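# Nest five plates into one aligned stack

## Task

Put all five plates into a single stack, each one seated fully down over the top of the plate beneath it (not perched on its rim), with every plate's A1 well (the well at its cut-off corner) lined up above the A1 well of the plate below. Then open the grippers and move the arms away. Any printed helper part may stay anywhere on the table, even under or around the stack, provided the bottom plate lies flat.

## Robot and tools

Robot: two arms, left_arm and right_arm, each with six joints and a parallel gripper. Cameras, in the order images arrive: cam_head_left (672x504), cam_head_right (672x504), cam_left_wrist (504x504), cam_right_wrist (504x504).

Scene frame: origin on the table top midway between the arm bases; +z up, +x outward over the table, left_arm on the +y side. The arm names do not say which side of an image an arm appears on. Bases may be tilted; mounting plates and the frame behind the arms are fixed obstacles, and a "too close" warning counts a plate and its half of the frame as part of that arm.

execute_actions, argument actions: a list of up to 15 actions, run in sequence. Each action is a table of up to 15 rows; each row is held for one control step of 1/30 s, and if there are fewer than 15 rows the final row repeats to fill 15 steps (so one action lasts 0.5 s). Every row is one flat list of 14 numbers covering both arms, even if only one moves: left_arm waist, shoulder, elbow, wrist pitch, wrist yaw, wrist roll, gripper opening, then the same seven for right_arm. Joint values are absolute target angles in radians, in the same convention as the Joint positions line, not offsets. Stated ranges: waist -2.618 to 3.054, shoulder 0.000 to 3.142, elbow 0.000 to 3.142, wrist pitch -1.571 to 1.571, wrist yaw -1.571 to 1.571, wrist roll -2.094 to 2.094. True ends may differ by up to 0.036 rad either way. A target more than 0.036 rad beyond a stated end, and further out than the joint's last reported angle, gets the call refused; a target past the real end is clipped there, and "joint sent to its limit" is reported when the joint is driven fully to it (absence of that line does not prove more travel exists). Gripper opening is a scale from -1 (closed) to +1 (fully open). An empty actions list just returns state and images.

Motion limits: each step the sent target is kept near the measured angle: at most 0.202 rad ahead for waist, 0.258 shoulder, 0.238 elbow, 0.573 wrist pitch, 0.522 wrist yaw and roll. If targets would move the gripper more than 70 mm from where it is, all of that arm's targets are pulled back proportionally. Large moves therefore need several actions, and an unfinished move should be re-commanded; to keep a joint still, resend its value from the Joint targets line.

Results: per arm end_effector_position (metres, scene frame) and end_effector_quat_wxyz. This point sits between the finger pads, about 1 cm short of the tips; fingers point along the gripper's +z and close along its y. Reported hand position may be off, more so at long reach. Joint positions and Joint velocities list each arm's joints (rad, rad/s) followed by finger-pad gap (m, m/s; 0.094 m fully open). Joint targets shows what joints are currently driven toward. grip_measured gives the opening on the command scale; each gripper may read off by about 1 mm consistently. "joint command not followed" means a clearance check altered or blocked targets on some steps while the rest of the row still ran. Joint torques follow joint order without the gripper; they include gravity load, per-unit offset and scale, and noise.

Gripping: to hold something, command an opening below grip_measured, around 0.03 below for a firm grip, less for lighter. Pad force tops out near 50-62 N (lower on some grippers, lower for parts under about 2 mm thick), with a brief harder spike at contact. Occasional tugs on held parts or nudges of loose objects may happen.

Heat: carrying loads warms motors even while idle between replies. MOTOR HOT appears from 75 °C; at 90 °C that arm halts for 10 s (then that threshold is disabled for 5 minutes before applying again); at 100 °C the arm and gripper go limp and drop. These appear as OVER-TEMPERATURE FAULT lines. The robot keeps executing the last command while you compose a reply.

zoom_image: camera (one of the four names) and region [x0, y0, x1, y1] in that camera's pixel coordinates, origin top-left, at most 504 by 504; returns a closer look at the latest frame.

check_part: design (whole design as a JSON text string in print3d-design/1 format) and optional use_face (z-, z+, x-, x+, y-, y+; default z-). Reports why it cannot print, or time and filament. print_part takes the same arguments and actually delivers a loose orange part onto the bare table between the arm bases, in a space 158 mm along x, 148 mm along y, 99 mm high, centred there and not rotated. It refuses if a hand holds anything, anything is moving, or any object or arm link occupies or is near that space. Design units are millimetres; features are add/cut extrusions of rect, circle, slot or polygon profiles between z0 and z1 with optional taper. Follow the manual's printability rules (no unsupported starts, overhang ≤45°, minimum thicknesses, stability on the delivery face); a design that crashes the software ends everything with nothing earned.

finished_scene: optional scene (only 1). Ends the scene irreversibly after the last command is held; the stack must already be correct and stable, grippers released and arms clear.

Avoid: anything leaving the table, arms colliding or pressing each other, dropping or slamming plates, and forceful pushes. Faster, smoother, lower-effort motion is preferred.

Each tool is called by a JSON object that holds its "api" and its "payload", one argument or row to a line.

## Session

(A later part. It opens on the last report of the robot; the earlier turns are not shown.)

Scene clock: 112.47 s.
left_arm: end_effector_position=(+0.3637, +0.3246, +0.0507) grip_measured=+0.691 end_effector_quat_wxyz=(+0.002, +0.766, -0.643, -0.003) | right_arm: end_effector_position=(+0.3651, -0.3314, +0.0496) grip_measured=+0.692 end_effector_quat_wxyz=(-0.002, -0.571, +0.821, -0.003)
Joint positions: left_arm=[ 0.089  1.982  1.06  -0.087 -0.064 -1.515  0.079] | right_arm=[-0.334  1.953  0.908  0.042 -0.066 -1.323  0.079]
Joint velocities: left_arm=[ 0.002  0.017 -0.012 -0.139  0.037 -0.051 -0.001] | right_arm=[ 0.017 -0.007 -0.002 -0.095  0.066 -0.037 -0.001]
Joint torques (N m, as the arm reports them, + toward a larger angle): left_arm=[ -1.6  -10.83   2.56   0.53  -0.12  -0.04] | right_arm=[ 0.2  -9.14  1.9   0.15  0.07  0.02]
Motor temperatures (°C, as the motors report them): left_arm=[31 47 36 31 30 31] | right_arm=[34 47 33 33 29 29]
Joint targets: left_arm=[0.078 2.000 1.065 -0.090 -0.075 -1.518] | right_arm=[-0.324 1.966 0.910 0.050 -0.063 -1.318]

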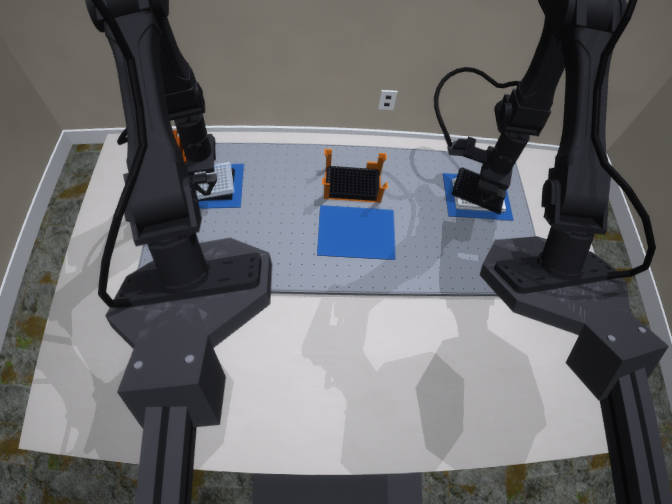

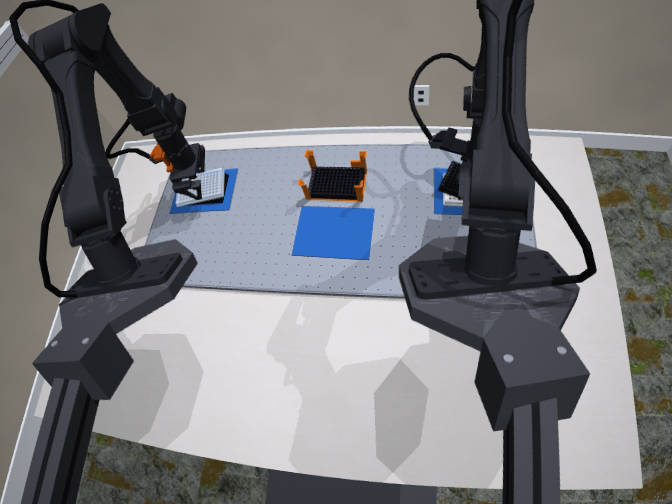

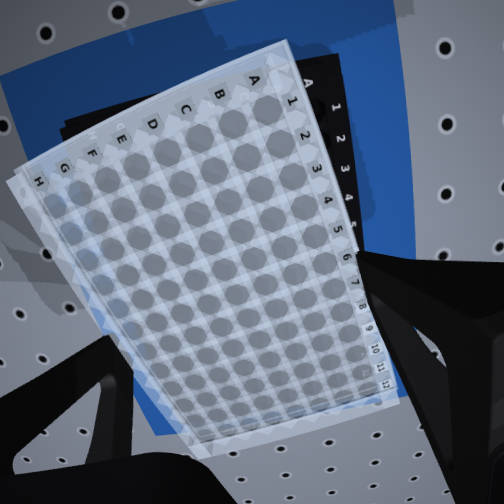

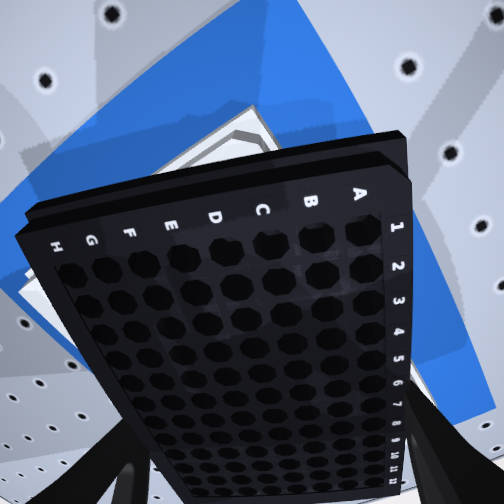

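{"api": "execute_actions", "payload": {
  "actions": [
    [[0.078,1.980,1.050,-0.097,-0.075,-1.518,0.66,-0.329,1.952,0.900,0.036,-0.066,-1.321,0.662],[0.078,1.960,1.035,-0.104,-0.075,-1.518,0.66,-0.334,1.936,0.889,0.021,-0.070,-1.325,0.66],[0.078,1.950,1.030,-0.108,-0.075,-1.518,0.66,-0.334,1.933,0.889,0.019,-0.071,-1.325,0.66],[0.078,1.942,1.027,-0.112,-0.075,-1.518,0.66,-0.335,1.929,0.888,0.017,-0.071,-1.326,0.66],[0.078,1.934,1.024,-0.117,-0.075,-1.518,0.66,-0.335,1.925,0.887,0.013,-0.072,-1.326,0.66],[0.078,1.926,1.021,-0.122,-0.075,-1.518,0.66,-0.335,1.919,0.885,0.009,-0.072,-1.326,0.66],[0.078,1.917,1.018,-0.127,-0.075,-1.518,0.66,-0.336,1.912,0.884,0.004,-0.073,-1.327,0.66],[0.078,1.908,1.014,-0.132,-0.075,-1.518,0.66,-0.336,1.904,0.882,-0.002,-0.074,-1.328,0.66],[0.078,1.899,1.010,-0.137,-0.075,-1.518,0.66,-0.337,1.896,0.879,-0.009,-0.075,-1.328,0.66],[0.078,1.890,1.007,-0.142,-0.075,-1.518,0.66,-0.337,1.886,0.877,-0.016,-0.076,-1.329,0.66],[0.078,1.881,1.003,-0.147,-0.075,-1.518,0.66,-0.338,1.876,0.874,-0.024,-0.078,-1.330,0.66],[0.078,1.872,1.000,-0.152,-0.075,-1.518,0.66,-0.339,1.864,0.871,-0.033,-0.079,-1.331,0.66],[0.078,1.864,0.997,-0.157,-0.075,-1.518,0.66,-0.340,1.852,0.868,-0.042,-0.081,-1.332,0.66],[0.078,1.856,0.993,-0.162,-0.075,-1.518,0.66,-0.341,1.839,0.865,-0.052,-0.082,-1.333,0.66],[0.078,1.848,0.990,-0.166,-0.075,-1.518,0.66,-0.341,1.825,0.861,-0.063,-0.084,-1.334,0.66]],
    [[0.074,1.842,0.989,-0.171,-0.077,-1.517,0.66,-0.342,1.810,0.858,-0.074,-0.086,-1.335,0.66],[0.069,1.837,0.988,-0.176,-0.080,-1.517,0.66,-0.343,1.795,0.854,-0.085,-0.088,-1.336,0.66],[0.063,1.832,0.987,-0.181,-0.083,-1.516,0.66,-0.345,1.779,0.850,-0.098,-0.090,-1.337,0.66],[0.056,1.827,0.986,-0.186,-0.087,-1.515,0.66,-0.346,1.762,0.846,-0.110,-0.092,-1.339,0.66],[0.049,1.822,0.985,-0.191,-0.091,-1.514,0.66,-0.347,1.745,0.841,-0.123,-0.094,-1.340,0.66],[0.041,1.817,0.983,-0.196,-0.095,-1.513,0.66,-0.348,1.727,0.837,-0.137,-0.096,-1.341,0.66],[0.033,1.812,0.982,-0.201,-0.099,-1.511,0.66,-0.349,1.708,0.832,-0.151,-0.098,-1.343,0.66],[0.025,1.807,0.981,-0.206,-0.103,-1.510,0.66,-0.350,1.690,0.827,-0.165,-0.101,-1.344,0.66],[0.017,1.802,0.980,-0.211,-0.108,-1.509,0.66,-0.333,1.682,0.831,-0.176,-0.091,-1.342,0.66],[0.009,1.797,0.979,-0.216,-0.112,-1.508,0.66,-0.294,1.686,0.842,-0.183,-0.069,-1.336,0.66],[0.001,1.792,0.978,-0.221,-0.116,-1.507,0.66,-0.256,1.690,0.854,-0.191,-0.047,-1.330,0.66],[-0.007,1.787,0.977,-0.226,-0.120,-1.506,0.66,-0.217,1.695,0.866,-0.199,-0.024,-1.324,0.66],[-0.015,1.782,0.976,-0.231,-0.125,-1.504,0.66,-0.177,1.699,0.878,-0.206,-0.001,-1.318,0.66],[-0.023,1.777,0.975,-0.236,-0.129,-1.503,0.66,-0.138,1.703,0.890,-0.214,0.022,-1.312,0.66],[-0.031,1.772,0.974,-0.241,-0.133,-1.502,0.66,-0.098,1.708,0.903,-0.222,0.046,-1.306,0.66]],
    [[-0.039,1.767,0.973,-0.246,-0.137,-1.501,0.66,-0.058,1.712,0.915,-0.230,0.069,-1.299,0.66],[-0.047,1.762,0.972,-0.251,-0.142,-1.500,0.66,-0.019,1.716,0.927,-0.238,0.092,-1.293,0.66],[-0.055,1.757,0.971,-0.255,-0.146,-1.498,0.66,0.021,1.720,0.939,-0.246,0.115,-1.287,0.66],[-0.063,1.752,0.970,-0.259,-0.150,-1.497,0.66,0.060,1.725,0.951,-0.253,0.138,-1.281,0.66],[-0.071,1.747,0.969,-0.263,-0.154,-1.496,0.66,0.098,1.729,0.963,-0.261,0.160,-1.275,0.66],[-0.078,1.743,0.968,-0.267,-0.158,-1.495,0.66,0.137,1.733,0.974,-0.268,0.182,-1.269,0.66],[-0.085,1.739,0.967,-0.271,-0.162,-1.494,0.66,0.169,1.748,0.998,-0.280,0.200,-1.253,0.66],[-0.091,1.735,0.966,-0.275,-0.165,-1.493,0.66,0.196,1.774,1.031,-0.296,0.213,-1.228,0.66],[-0.096,1.731,0.965,-0.278,-0.168,-1.492,0.66,0.223,1.799,1.065,-0.311,0.226,-1.204,0.66],[-0.100,1.728,0.964,-0.281,-0.170,-1.491,0.66,0.249,1.823,1.097,-0.326,0.239,-1.180,0.66],[-0.103,1.726,0.964,-0.283,-0.172,-1.491,0.66,0.274,1.847,1.128,-0.340,0.251,-1.157,0.66],[-0.104,1.725,0.964,-0.284,-0.172,-1.491,0.66,0.299,1.869,1.158,-0.354,0.263,-1.135,0.66],[-0.104,1.725,0.964,-0.284,-0.172,-1.491,0.66,0.322,1.891,1.187,-0.367,0.274,-1.114,0.66],[-0.104,1.725,0.964,-0.284,-0.172,-1.491,0.66,0.345,1.912,1.215,-0.380,0.285,-1.093,0.66],[-0.104,1.725,0.964,-0.284,-0.172,-1.491,0.66,0.366,1.932,1.242,-0.393,0.295,-1.074,0.66]],
    [[-0.104,1.725,0.964,-0.284,-0.172,-1.491,0.66,0.386,1.951,1.267,-0.404,0.305,-1.055,0.66],[-0.104,1.725,0.964,-0.284,-0.172,-1.491,0.66,0.405,1.969,1.291,-0.415,0.314,-1.038,0.66],[-0.104,1.725,0.964,-0.284,-0.172,-1.491,0.66,0.423,1.986,1.313,-0.426,0.323,-1.021,0.66],[-0.104,1.725,0.964,-0.284,-0.172,-1.491,0.66,0.440,2.002,1.334,-0.435,0.331,-1.006,0.66],[-0.104,1.725,0.964,-0.284,-0.172,-1.491,0.66,0.455,2.016,1.353,-0.444,0.338,-0.992,0.66],[-0.104,1.725,0.964,-0.284,-0.172,-1.491,0.66,0.470,2.030,1.371,-0.452,0.345,-0.979,0.66],[-0.104,1.725,0.964,-0.284,-0.172,-1.491,0.66,0.482,2.041,1.386,-0.459,0.351,-0.968,0.66],[-0.104,1.725,0.964,-0.284,-0.172,-1.491,0.66,0.493,2.052,1.400,-0.466,0.357,-0.957,0.66],[-0.104,1.725,0.964,-0.284,-0.172,-1.491,0.66,0.504,2.061,1.413,-0.471,0.362,-0.948,0.66],[-0.104,1.725,0.964,-0.284,-0.172,-1.491,0.66,0.512,2.069,1.423,-0.476,0.366,-0.940,0.66],[-0.104,1.725,0.964,-0.284,-0.172,-1.491,0.66,0.519,2.075,1.432,-0.480,0.369,-0.934,0.66],[-0.104,1.725,0.964,-0.284,-0.172,-1.491,0.66,0.524,2.081,1.439,-0.483,0.371,-0.929,0.66],[-0.104,1.725,0.964,-0.284,-0.172,-1.491,0.66,0.528,2.085,1.443,-0.485,0.373,-0.926,0.66],[-0.104,1.725,0.964,-0.284,-0.172,-1.491,0.66,0.530,2.087,1.446,-0.487,0.374,-0.924,0.66],[-0.104,1.725,0.964,-0.284,-0.172,-1.491,0.66,0.531,2.088,1.447,-0.487,0.375,-0.923,0.66]]
  ]
}}

Scene clock: 116.80 s.
left_arm: end_effector_position=(+0.3701, +0.2690, +0.1211) grip_measured=+0.691 end_effector_quat_wxyz=(-0.001, -0.707, +0.707, -0.000) | right_arm: end_effector_position=(+0.3811, -0.0138, +0.1140) grip_measured=+0.692 end_effector_quat_wxyz=(+0.009, -0.712, +0.702, +0.005)
Joint positions: left_arm=[-0.095  1.745  0.99  -0.267 -0.156 -1.498  0.079] | right_arm=[ 0.518  2.072  1.416 -0.448  0.351 -0.953  0.079]
Joint velocities: left_arm=[-0.002  0.022 -0.022 -0.037 -0.037 -0.081 -0.   ] | right_arm=[ 0.066  0.066  0.081 -0.154  0.051  0.168 -0.001]
Joint torques (N m, as the arm reports them, + toward a larger angle): left_arm=[ -2.25 -13.28   0.97   0.38  -0.18   0.08] | right_arm=[  5.1  -11.22   6.2   -0.19   0.12   0.02]
Motor temperatures (°C, as the motors report them): left_arm=[31 47 36 31 30 31] | right_arm=[34 47 33 33 29 29]
Joint targets: left_arm=[-0.104 1.725 0.964 -0.284 -0.172 -1.491] | right_arm=[0.531 2.088 1.447 -0.487 0.375 -0.923]

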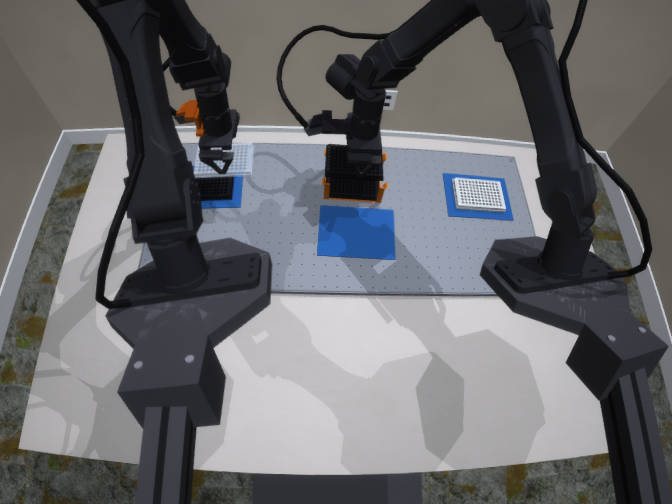

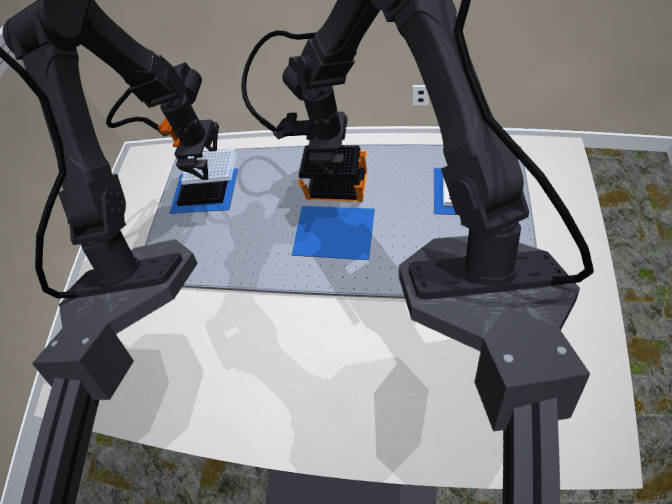

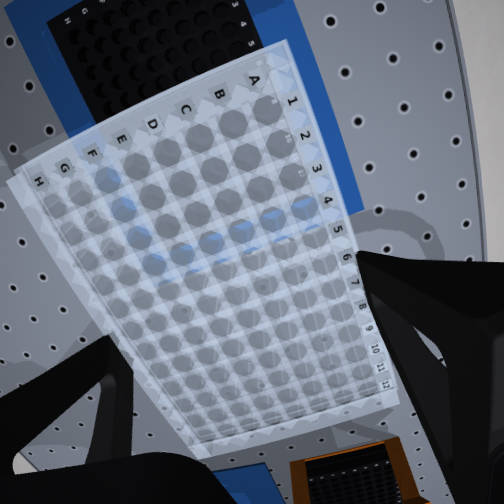

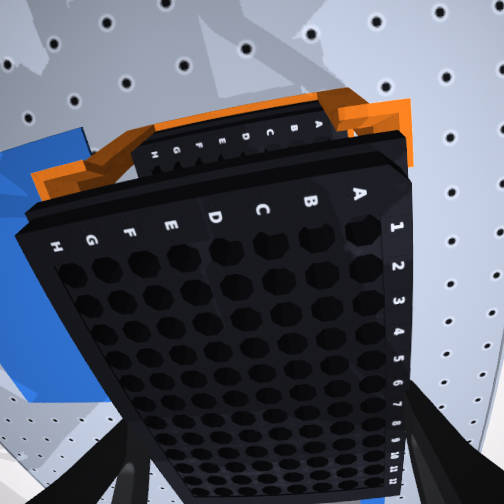

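{"api": "execute_actions", "payload": {
  "actions": []
}}

Scene clock: 116.97 s.
left_arm: end_effector_position=(+0.3700, +0.2691, +0.1211) grip_measured=+0.691 end_effector_quat_wxyz=(-0.001, -0.707, +0.707, -0.000) | right_arm: end_effector_position=(+0.3793, -0.0162, +0.1138) grip_measured=+0.692 end_effector_quat_wxyz=(+0.002, -0.709, +0.705, +0.000)
Joint positions: left_arm=[-0.095  1.745  0.99  -0.267 -0.157 -1.498  0.079] | right_arm=[ 0.52   2.075  1.419 -0.462  0.363 -0.937  0.079]
Joint velocities: left_arm=[ 0.002  0.012 -0.007 -0.037 -0.007 -0.081 -0.002] | right_arm=[ 0.007 -0.007  0.007 -0.037  0.022  0.081 -0.001]
Joint torques (N m, as the arm reports them, + toward a larger angle): left_arm=[ -2.29 -13.29   0.94   0.38  -0.17   0.09] | right_arm=[  5.38 -11.07   6.28  -0.11   0.09   0.06]
Motor temperatures (°C, as the motors report them): left_arm=[31 47 36 31 30 31] | right_arm=[34 47 33 33 29 29]
Joint targets: left_arm=[-0.104 1.725 0.964 -0.284 -0.172 -1.491] | right_arm=[0.531 2.088 1.447 -0.487 0.375 -0.923]

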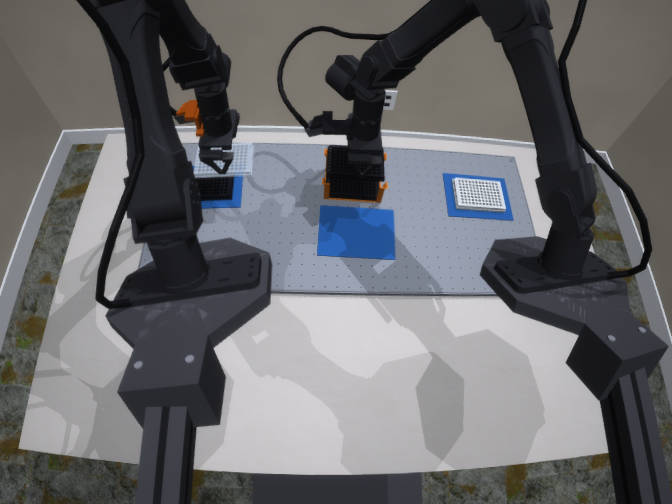

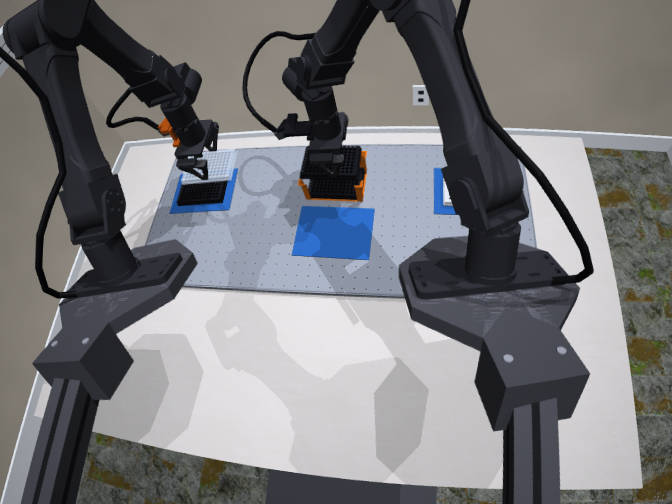

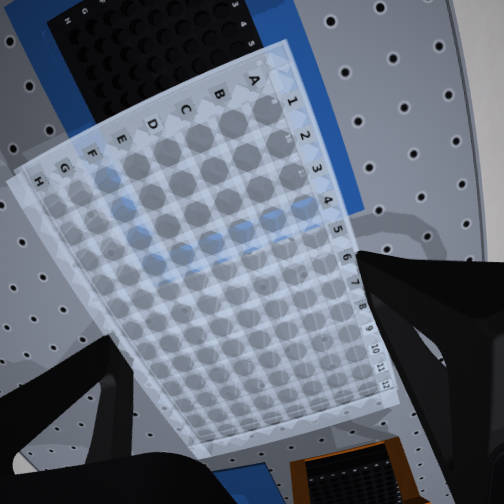

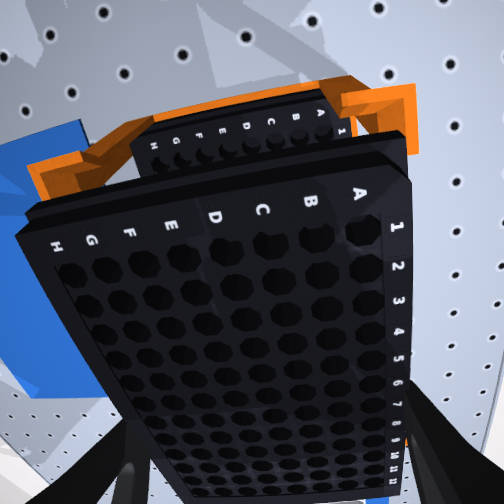

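{"api": "execute_actions", "payload": {
  "actions": [
    [[-0.104,1.725,0.964,-0.284,-0.172,-1.491,0.66,0.524,2.091,1.447,-0.465,0.366,-0.932,0.66],[-0.104,1.725,0.964,-0.284,-0.172,-1.491,0.66,0.518,2.097,1.449,-0.440,0.358,-0.940,0.66],[-0.104,1.725,0.964,-0.284,-0.172,-1.491,0.66,0.514,2.104,1.450,-0.420,0.351,-0.945,0.66],[-0.104,1.725,0.964,-0.284,-0.172,-1.491,0.66,0.512,2.111,1.452,-0.411,0.349,-0.947,0.66],[-0.104,1.725,0.964,-0.284,-0.172,-1.491,0.66,0.510,2.117,1.454,-0.406,0.348,-0.948,0.66],[-0.104,1.725,0.964,-0.284,-0.172,-1.491,0.66,0.508,2.123,1.456,-0.401,0.347,-0.950,0.66],[-0.104,1.725,0.964,-0.284,-0.172,-1.491,0.66,0.506,2.129,1.457,-0.396,0.347,-0.951,0.66],[-0.104,1.725,0.964,-0.284,-0.172,-1.491,0.66,0.504,2.135,1.459,-0.392,0.346,-0.952,0.66],[-0.104,1.725,0.964,-0.284,-0.172,-1.491,0.66,0.502,2.141,1.461,-0.387,0.345,-0.954,0.66],[-0.104,1.725,0.964,-0.284,-0.172,-1.491,0.66,0.501,2.146,1.463,-0.382,0.344,-0.955,0.66],[-0.104,1.725,0.964,-0.284,-0.172,-1.491,0.66,0.499,2.152,1.464,-0.378,0.343,-0.957,0.66],[-0.104,1.725,0.964,-0.284,-0.172,-1.491,0.66,0.497,2.158,1.466,-0.373,0.343,-0.958,0.66],[-0.104,1.725,0.964,-0.284,-0.172,-1.491,0.66,0.495,2.164,1.468,-0.369,0.342,-0.960,0.66],[-0.104,1.725,0.964,-0.284,-0.172,-1.491,0.66,0.493,2.170,1.470,-0.365,0.341,-0.962,0.66],[-0.104,1.725,0.964,-0.284,-0.172,-1.491,0.66,0.492,2.175,1.471,-0.360,0.341,-0.963,0.66]],
    [[-0.104,1.725,0.964,-0.284,-0.172,-1.491,0.66,0.490,2.181,1.473,-0.356,0.340,-0.965,0.66],[-0.104,1.725,0.964,-0.284,-0.172,-1.491,0.66,0.488,2.187,1.475,-0.352,0.339,-0.966,0.66],[-0.104,1.725,0.964,-0.284,-0.172,-1.491,0.66,0.487,2.192,1.476,-0.349,0.339,-0.968,0.66],[-0.104,1.725,0.964,-0.284,-0.172,-1.491,0.66,0.485,2.198,1.478,-0.345,0.338,-0.969,0.66],[-0.104,1.725,0.964,-0.284,-0.172,-1.491,0.66,0.484,2.203,1.480,-0.341,0.337,-0.970,0.66],[-0.104,1.725,0.964,-0.284,-0.172,-1.491,0.66,0.482,2.209,1.482,-0.337,0.337,-0.972,0.66],[-0.104,1.725,0.964,-0.284,-0.172,-1.491,0.66,0.481,2.214,1.485,-0.334,0.336,-0.973,0.66],[-0.104,1.725,0.964,-0.284,-0.172,-1.491,0.66,0.480,2.220,1.487,-0.330,0.336,-0.975,0.66],[-0.104,1.725,0.964,-0.284,-0.172,-1.491,0.66,0.478,2.225,1.489,-0.326,0.335,-0.976,0.66],[-0.104,1.725,0.964,-0.284,-0.172,-1.491,0.66,0.477,2.230,1.491,-0.326,0.335,-0.976,0.66],[-0.104,1.725,0.964,-0.284,-0.172,-1.491,0.66,0.475,2.236,1.494,-0.326,0.335,-0.976,0.66],[-0.104,1.725,0.964,-0.284,-0.172,-1.491,0.66,0.474,2.241,1.496,-0.326,0.335,-0.976,0.66]]
  ]
}}

Scene clock: 120.00 s.
left_arm: end_effector_position=(+0.3700, +0.2691, +0.1211) grip_measured=+0.691 end_effector_quat_wxyz=(-0.001, -0.707, +0.707, -0.000) | right_arm: end_effector_position=(+0.3795, -0.0178, +0.0599) grip_measured=+0.692 end_effector_quat_wxyz=(-0.002, -0.707, +0.708, -0.004)
Joint positions: left_arm=[-0.095  1.745  0.99  -0.267 -0.157 -1.498  0.079] | right_arm=[ 0.476  2.228  1.468 -0.349  0.354 -0.97   0.079]
Joint velocities: left_arm=[ 0.007 -0.002  0.002  0.037 -0.022 -0.11   0.001] | right_arm=[0.002 0.027 0.002 0.081 0.022 0.037 0.   ]
Joint torques (N m, as the arm reports them, + toward a larger angle): left_arm=[ -2.25 -13.27   0.97   0.38  -0.17   0.08] | right_arm=[  4.22 -11.69   5.79   0.22  -0.15  -0.07]
Motor temperatures (°C, as the motors report them): left_arm=[31 47 36 31 30 31] | right_arm=[34 47 33 33 29 29]
Joint targets: left_arm=[-0.104 1.725 0.964 -0.284 -0.172 -1.491] | right_arm=[0.474 2.241 1.496 -0.326 0.335 -0.976]

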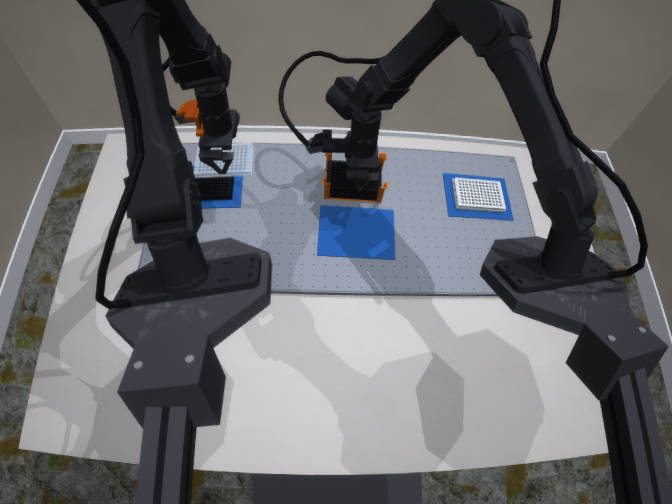

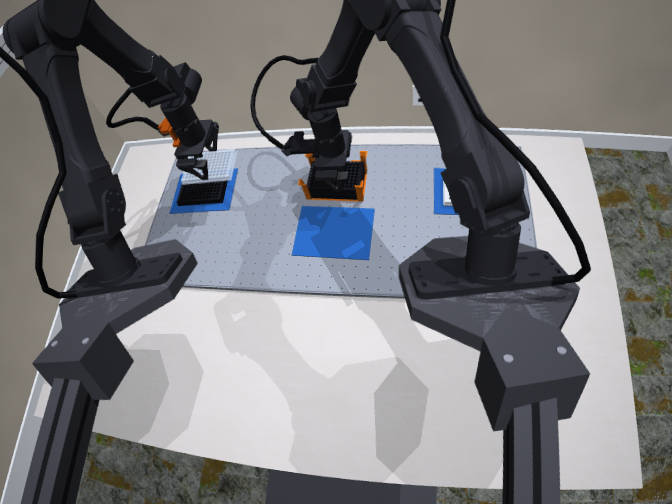

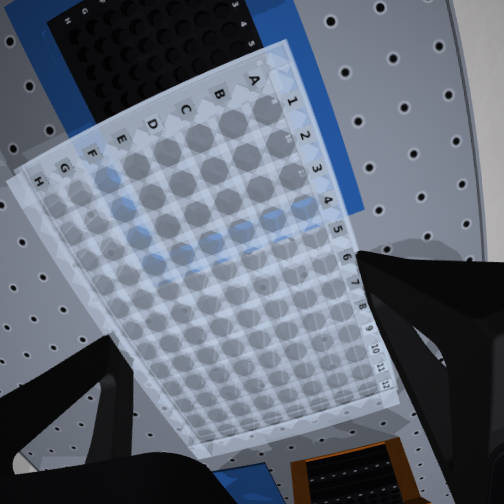

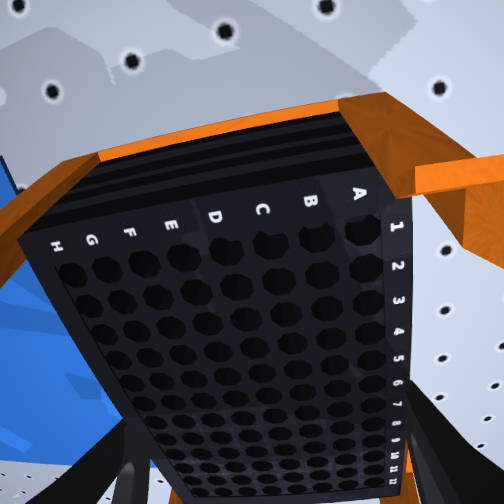

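{"api": "execute_actions", "payload": {
  "actions": [
    [[-0.104,1.725,0.964,-0.284,-0.172,-1.491,0.66,0.473,2.244,1.498,-0.323,0.332,-0.977,0.66],[-0.104,1.725,0.964,-0.284,-0.172,-1.491,0.66,0.472,2.247,1.499,-0.320,0.330,-0.978,0.66],[-0.104,1.725,0.964,-0.284,-0.172,-1.491,0.66,0.471,2.250,1.501,-0.317,0.328,-0.979,0.66],[-0.104,1.725,0.964,-0.284,-0.172,-1.491,0.66,0.470,2.253,1.502,-0.314,0.327,-0.980,0.66],[-0.104,1.725,0.964,-0.284,-0.172,-1.491,0.66,0.470,2.256,1.504,-0.312,0.326,-0.981,0.66],[-0.104,1.725,0.964,-0.284,-0.172,-1.491,0.66,0.469,2.259,1.505,-0.310,0.325,-0.982,0.66],[-0.104,1.725,0.964,-0.284,-0.172,-1.491,0.66,0.468,2.262,1.507,-0.308,0.324,-0.983,0.66],[-0.104,1.725,0.964,-0.284,-0.172,-1.491,0.66,0.467,2.265,1.508,-0.306,0.323,-0.984,0.66],[-0.104,1.725,0.964,-0.284,-0.172,-1.491,0.66,0.467,2.268,1.510,-0.305,0.322,-0.985,0.66],[-0.104,1.725,0.964,-0.284,-0.172,-1.491,0.66,0.466,2.271,1.511,-0.304,0.322,-0.985,0.66],[-0.104,1.725,0.964,-0.284,-0.172,-1.491,0.66,0.465,2.274,1.512,-0.304,0.322,-0.985,0.66],[-0.104,1.725,0.964,-0.284,-0.172,-1.491,0.66,0.4645,2.277,1.513,-0.304,0.322,-0.985,0.66]]
  ]
}}

Scene clock: 120.90 s.
left_arm: end_effector_position=(+0.3700, +0.2691, +0.1211) grip_measured=+0.691 end_effector_quat_wxyz=(-0.001, -0.707, +0.707, -0.000) | right_arm: end_effector_position=(+0.3810, -0.0164, +0.0500) grip_measured=+0.692 end_effector_quat_wxyz=(+0.001, -0.706, +0.708, -0.002)
Joint positions: left_arm=[-0.095  1.745  0.99  -0.267 -0.157 -1.498  0.079] | right_arm=[ 0.467  2.259  1.487 -0.33   0.344 -0.978  0.079]
Joint velocities: left_arm=[ 0.007 -0.007  0.002  0.022 -0.022 -0.007  0.001] | right_arm=[-0.012  0.002 -0.002 -0.022  0.037  0.051  0.   ]
Joint torques (N m, as the arm reports them, + toward a larger angle): left_arm=[ -2.25 -13.27   0.96   0.38  -0.18   0.09] | right_arm=[  4.24 -11.07   5.5    0.29  -0.22  -0.07]
Motor temperatures (°C, as the motors report them): left_arm=[31 47 36 31 30 31] | right_arm=[34 47 33 33 29 29]
Joint targets: left_arm=[-0.104 1.725 0.964 -0.284 -0.172 -1.491] | right_arm=[0.465 2.277 1.513 -0.304 0.322 -0.985]

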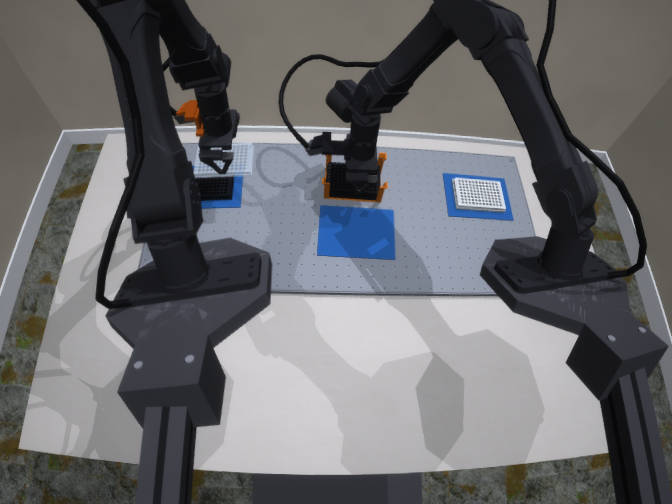

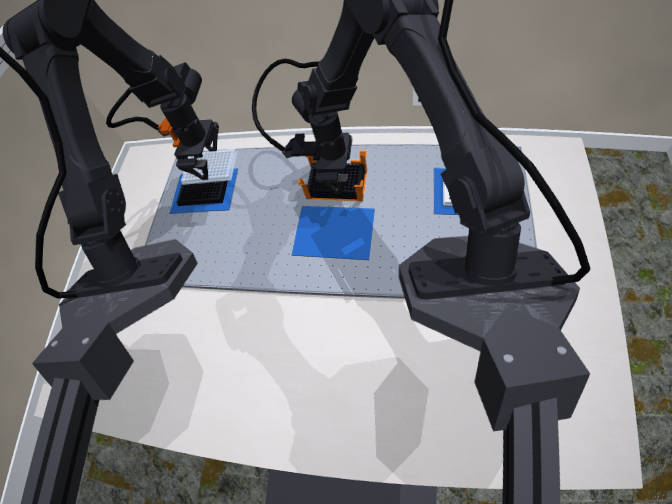

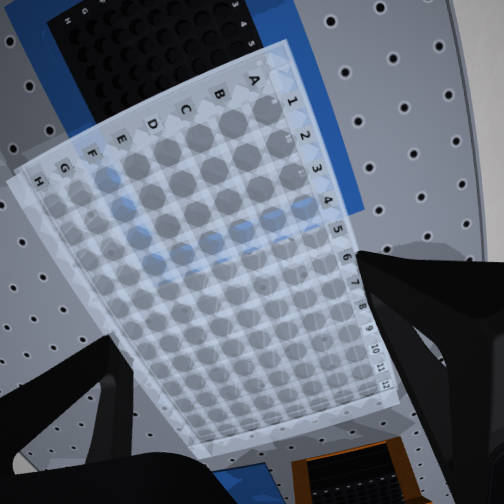

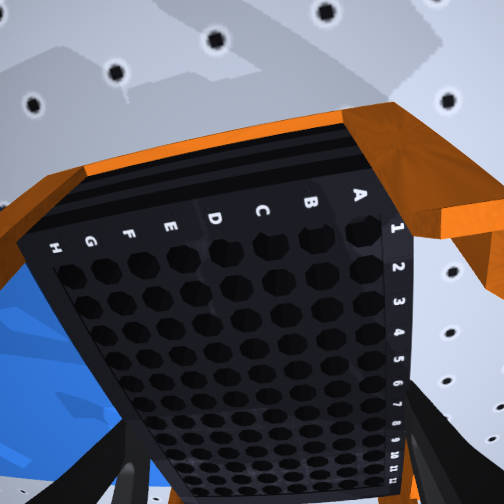

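{"api": "zoom_image", "payload": {
  "camera": "cam_right_wrist",
  "region": [20,90,420,260]
}}

{"api": "zoom_image", "payload": {
  "camera": "cam_head_left",
  "region": [315,150,395,210]
}}

Region (20, 90, 420, 260) of cam_right_wrist's 504x504 image, scaled by 1.260, with more detail than that image has; it fills the top 214 rows of this view, and the rest is white.

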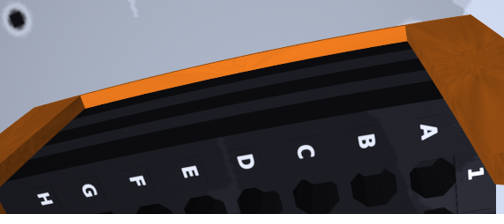

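Region (315, 150, 395, 210) of cam_head_left's 672x504 image, scaled by 6.300, with more detail than that image has; it fills the top 378 rows of this view, and the rest is white.

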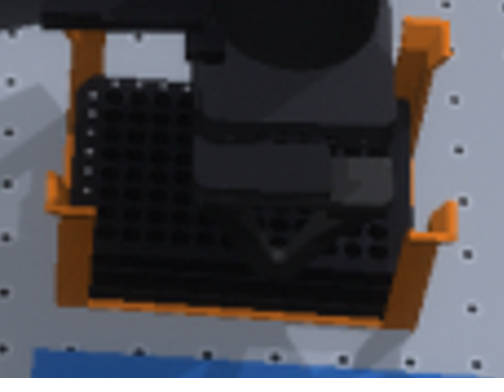

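{"api": "zoom_image", "payload": {
  "camera": "cam_right_wrist",
  "region": [180,110,300,210]
}}

Region (180, 110, 300, 210) of cam_right_wrist's 504x504 image, scaled by 4.200, with more detail than that image has.

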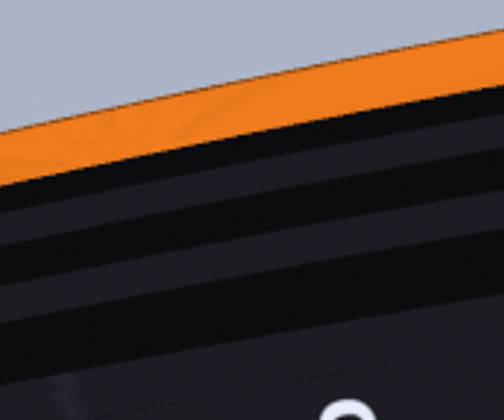

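{"api": "execute_actions", "payload": {
  "actions": [
    [[-0.104,1.725,0.964,-0.284,-0.172,-1.491,0.66,0.4645,2.272,1.510,-0.308,0.326,-0.983,0.68],[-0.104,1.725,0.964,-0.284,-0.172,-1.491,0.66,0.4645,2.268,1.505,-0.312,0.330,-0.981,0.69],[-0.104,1.725,0.964,-0.284,-0.172,-1.491,0.66,0.4645,2.265,1.500,-0.316,0.334,-0.980,0.70],[-0.104,1.725,0.964,-0.284,-0.172,-1.491,0.66,0.4645,2.265,1.500,-0.316,0.334,-0.980,0.71],[-0.104,1.725,0.964,-0.284,-0.172,-1.491,0.66,0.4645,2.265,1.500,-0.316,0.334,-0.980,0.73],[-0.104,1.725,0.964,-0.284,-0.172,-1.491,0.66,0.4645,2.265,1.500,-0.316,0.334,-0.980,0.76],[-0.104,1.725,0.964,-0.284,-0.172,-1.491,0.66,0.4645,2.265,1.500,-0.316,0.334,-0.980,0.80],[-0.104,1.725,0.964,-0.284,-0.172,-1.491,0.66,0.4645,2.265,1.500,-0.316,0.334,-0.980,0.85],[-0.104,1.725,0.964,-0.284,-0.172,-1.491,0.66,0.4645,2.265,1.500,-0.316,0.334,-0.980,0.90],[-0.104,1.725,0.964,-0.284,-0.172,-1.491,0.66,0.4645,2.265,1.500,-0.316,0.334,-0.980,0.95],[-0.104,1.725,0.964,-0.284,-0.172,-1.491,0.66,0.4645,2.265,1.500,-0.316,0.334,-0.980,1]]
  ]
}}

{"api": "zoom_image", "payload": {
  "camera": "cam_right_wrist",
  "region": [180,110,300,210]
}}

Scene clock: 122.43 s.
left_arm: end_effector_position=(+0.3700, +0.2691, +0.1211) grip_measured=+0.691 end_effector_quat_wxyz=(-0.001, -0.707, +0.707, -0.000) | right_arm: end_effector_position=(+0.3811, -0.0164, +0.0500) grip_measured=+1.000 end_effector_quat_wxyz=(+0.001, -0.706, +0.708, -0.002)
Joint positions: left_arm=[-0.095  1.745  0.99  -0.267 -0.157 -1.498  0.079] | right_arm=[ 0.467  2.259  1.487 -0.33   0.344 -0.978  0.094]
Joint velocities: left_arm=[-0.007 -0.002  0.022 -0.037  0.037  0.037 -0.001] | right_arm=[ 0.012  0.002 -0.007 -0.007 -0.037 -0.037  0.   ]
Joint torques (N m, as the arm reports them, + toward a larger angle): left_arm=[ -2.26 -13.26   0.98   0.37  -0.17   0.08] | right_arm=[  4.15 -12.11   4.55   0.18  -0.1   -0.02]
Motor temperatures (°C, as the motors report them): left_arm=[31 47 36 31 30 31] | right_arm=[34 47 33 33 29 29]
Joint targets: left_arm=[-0.104 1.725 0.964 -0.284 -0.172 -1.491] | right_arm=[0.464 2.265 1.500 -0.316 0.334 -0.980]

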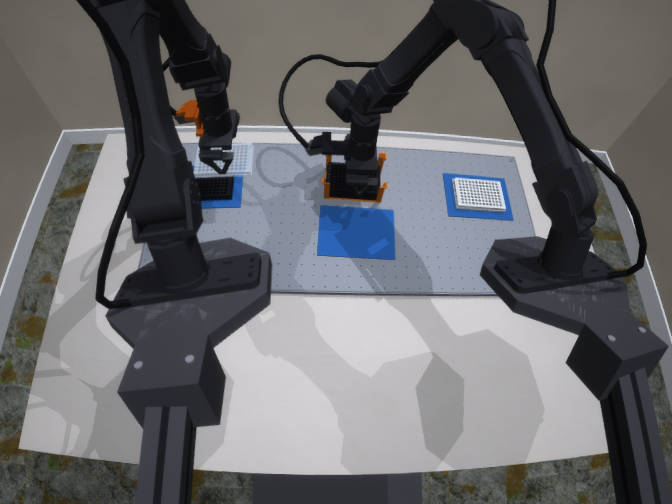

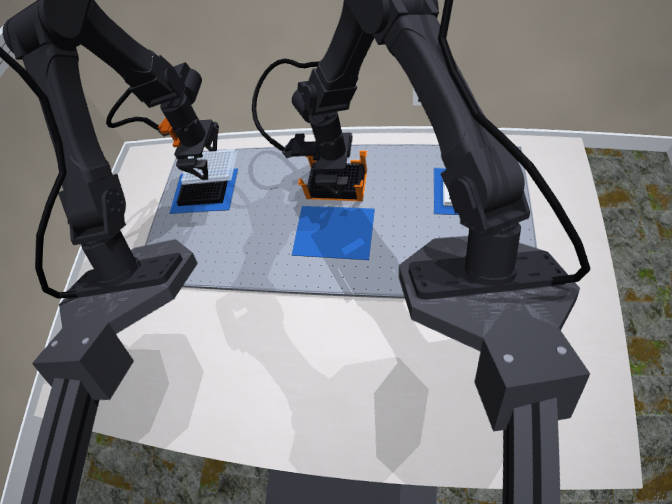

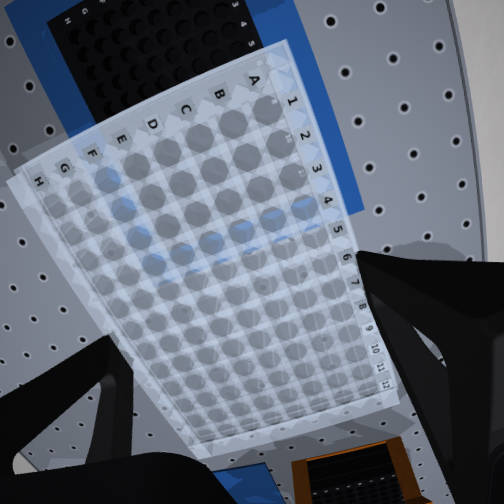

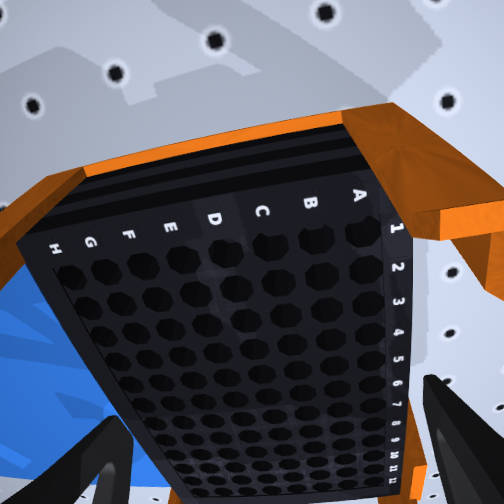

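Region (180, 110, 300, 210) of cam_right_wrist's 504x504 image, scaled by 4.200, with more detail than that image has.

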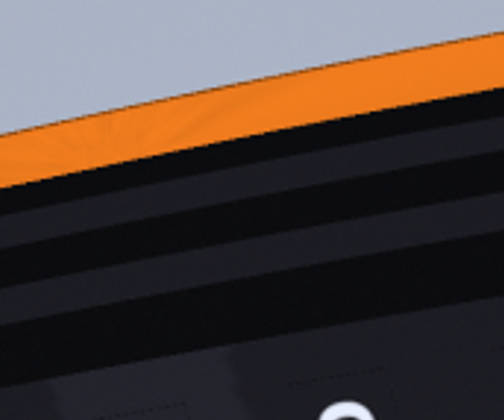

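{"api": "execute_actions", "payload": {
  "actions": [
    [[-0.104,1.725,0.964,-0.284,-0.172,-1.491,0.66,0.4645,2.265,1.500,-0.316,0.334,-0.980,0.90],[-0.104,1.725,0.964,-0.284,-0.172,-1.491,0.66,0.4645,2.265,1.500,-0.316,0.334,-0.980,0.82],[-0.104,1.725,0.964,-0.284,-0.172,-1.491,0.66,0.4645,2.265,1.500,-0.316,0.334,-0.980,0.77],[-0.104,1.725,0.964,-0.284,-0.172,-1.491,0.66,0.4645,2.265,1.500,-0.316,0.334,-0.980,0.75],[-0.104,1.725,0.964,-0.284,-0.172,-1.491,0.66,0.4645,2.265,1.500,-0.316,0.334,-0.980,0.73],[-0.104,1.725,0.964,-0.284,-0.172,-1.491,0.66,0.4645,2.265,1.500,-0.316,0.334,-0.980,0.715],[-0.104,1.725,0.964,-0.284,-0.172,-1.491,0.66,0.4645,2.265,1.500,-0.316,0.334,-0.980,0.70],[-0.104,1.725,0.964,-0.284,-0.172,-1.491,0.66,0.4645,2.265,1.500,-0.316,0.334,-0.980,0.69],[-0.104,1.725,0.964,-0.284,-0.172,-1.491,0.66,0.4645,2.265,1.500,-0.316,0.334,-0.980,0.68],[-0.104,1.725,0.964,-0.284,-0.172,-1.491,0.66,0.4645,2.265,1.500,-0.316,0.334,-0.978,0.67],[-0.104,1.725,0.964,-0.284,-0.172,-1.491,0.66,0.4645,2.265,1.500,-0.316,0.334,-0.974,0.67],[-0.104,1.725,0.964,-0.284,-0.172,-1.491,0.66,0.4645,2.265,1.500,-0.316,0.334,-0.968,0.67],[-0.104,1.725,0.964,-0.284,-0.172,-1.491,0.66,0.4645,2.265,1.500,-0.316,0.334,-0.960,0.67],[-0.104,1.725,0.964,-0.284,-0.172,-1.491,0.66,0.4645,2.265,1.500,-0.316,0.334,-0.950,0.67],[-0.104,1.725,0.964,-0.284,-0.172,-1.491,0.66,0.4645,2.265,1.500,-0.316,0.334,-0.940,0.67]],
    [[-0.104,1.725,0.964,-0.284,-0.172,-1.491,0.66,0.4645,2.265,1.500,-0.316,0.334,-0.929,0.67],[-0.104,1.725,0.964,-0.284,-0.172,-1.491,0.66,0.4645,2.265,1.500,-0.316,0.334,-0.918,0.67],[-0.104,1.725,0.964,-0.284,-0.172,-1.491,0.66,0.4645,2.265,1.500,-0.316,0.334,-0.907,0.67],[-0.104,1.725,0.964,-0.284,-0.172,-1.491,0.66,0.4645,2.265,1.500,-0.316,0.334,-0.896,0.67],[-0.104,1.725,0.964,-0.284,-0.172,-1.491,0.66,0.4645,2.265,1.500,-0.316,0.334,-0.885,0.67],[-0.104,1.725,0.964,-0.284,-0.172,-1.491,0.66,0.4645,2.265,1.500,-0.316,0.334,-0.874,0.67],[-0.104,1.725,0.964,-0.284,-0.172,-1.491,0.66,0.4645,2.265,1.500,-0.316,0.334,-0.863,0.67],[-0.104,1.725,0.964,-0.284,-0.172,-1.491,0.66,0.4645,2.265,1.500,-0.316,0.334,-0.853,0.67],[-0.104,1.725,0.964,-0.284,-0.172,-1.491,0.66,0.4645,2.265,1.500,-0.316,0.334,-0.844,0.67],[-0.104,1.725,0.964,-0.284,-0.172,-1.491,0.66,0.4645,2.265,1.500,-0.316,0.334,-0.836,0.67],[-0.104,1.725,0.964,-0.284,-0.172,-1.491,0.66,0.4645,2.265,1.500,-0.316,0.334,-0.830,0.67],[-0.104,1.725,0.964,-0.284,-0.172,-1.491,0.66,0.4645,2.265,1.500,-0.316,0.334,-0.826,0.67]]
  ]
}}

{"api": "zoom_image", "payload": {
  "camera": "cam_right_wrist",
  "region": [180,110,300,210]
}}

Scene clock: 126.13 s.
left_arm: end_effector_position=(+0.3700, +0.2691, +0.1211) grip_measured=+0.691 end_effector_quat_wxyz=(-0.001, -0.707, +0.707, -0.000) | right_arm: end_effector_position=(+0.3811, -0.0164, +0.0500) grip_measured=+0.694 end_effector_quat_wxyz=(+0.001, -0.660, +0.752, -0.002)
Joint positions: left_arm=[-0.095  1.745  0.99  -0.267 -0.157 -1.498  0.079] | right_arm=[ 0.467  2.259  1.487 -0.33   0.344 -0.85   0.08 ]
Joint velocities: left_arm=[-0.007  0.007 -0.007 -0.007  0.007  0.022  0.   ] | right_arm=[-0.012 -0.002  0.002  0.022 -0.051  0.066  0.   ]
Joint torques (N m, as the arm reports them, + toward a larger angle): left_arm=[ -2.23 -13.29   0.99   0.37  -0.18   0.07] | right_arm=[  4.18 -11.98   4.6    0.19  -0.07   0.07]
Motor temperatures (°C, as the motors report them): left_arm=[31 47 36 31 30 31] | right_arm=[34 47 33 33 29 29]
Joint targets: left_arm=[-0.104 1.725 0.964 -0.284 -0.172 -1.491] | right_arm=[0.464 2.265 1.500 -0.316 0.334 -0.826]

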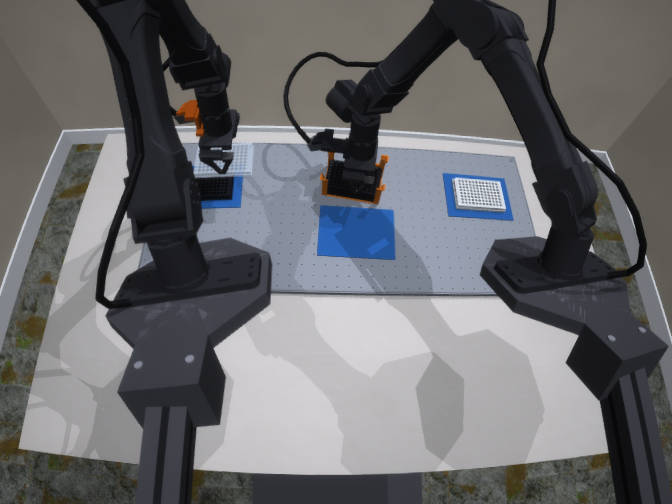

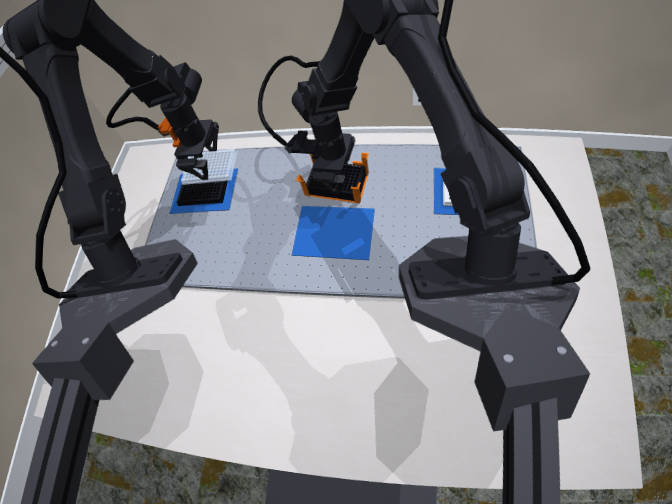

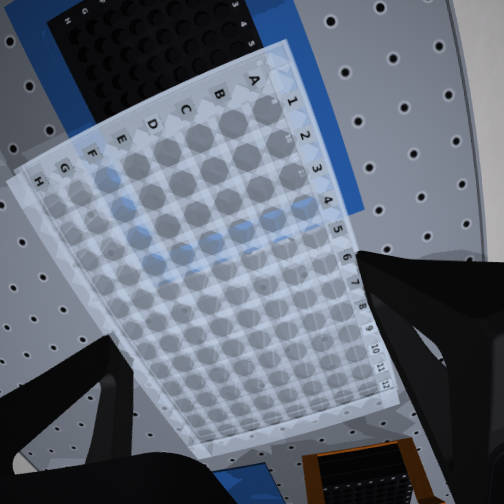

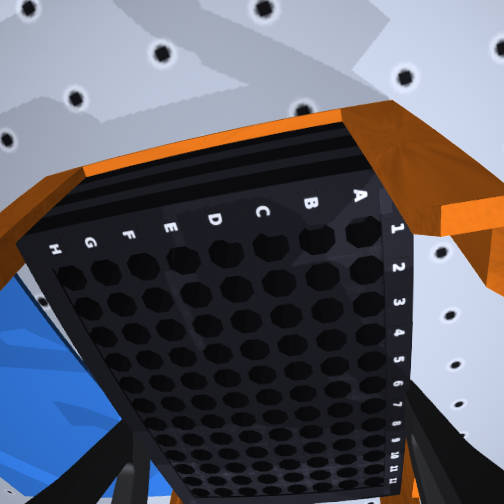

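Region (180, 110, 300, 210) of cam_right_wrist's 504x504 image, scaled by 4.200, with more detail than that image has.

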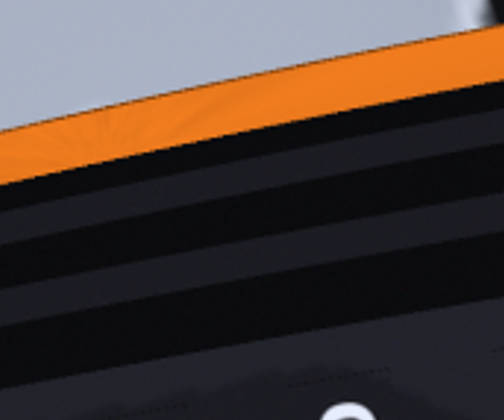

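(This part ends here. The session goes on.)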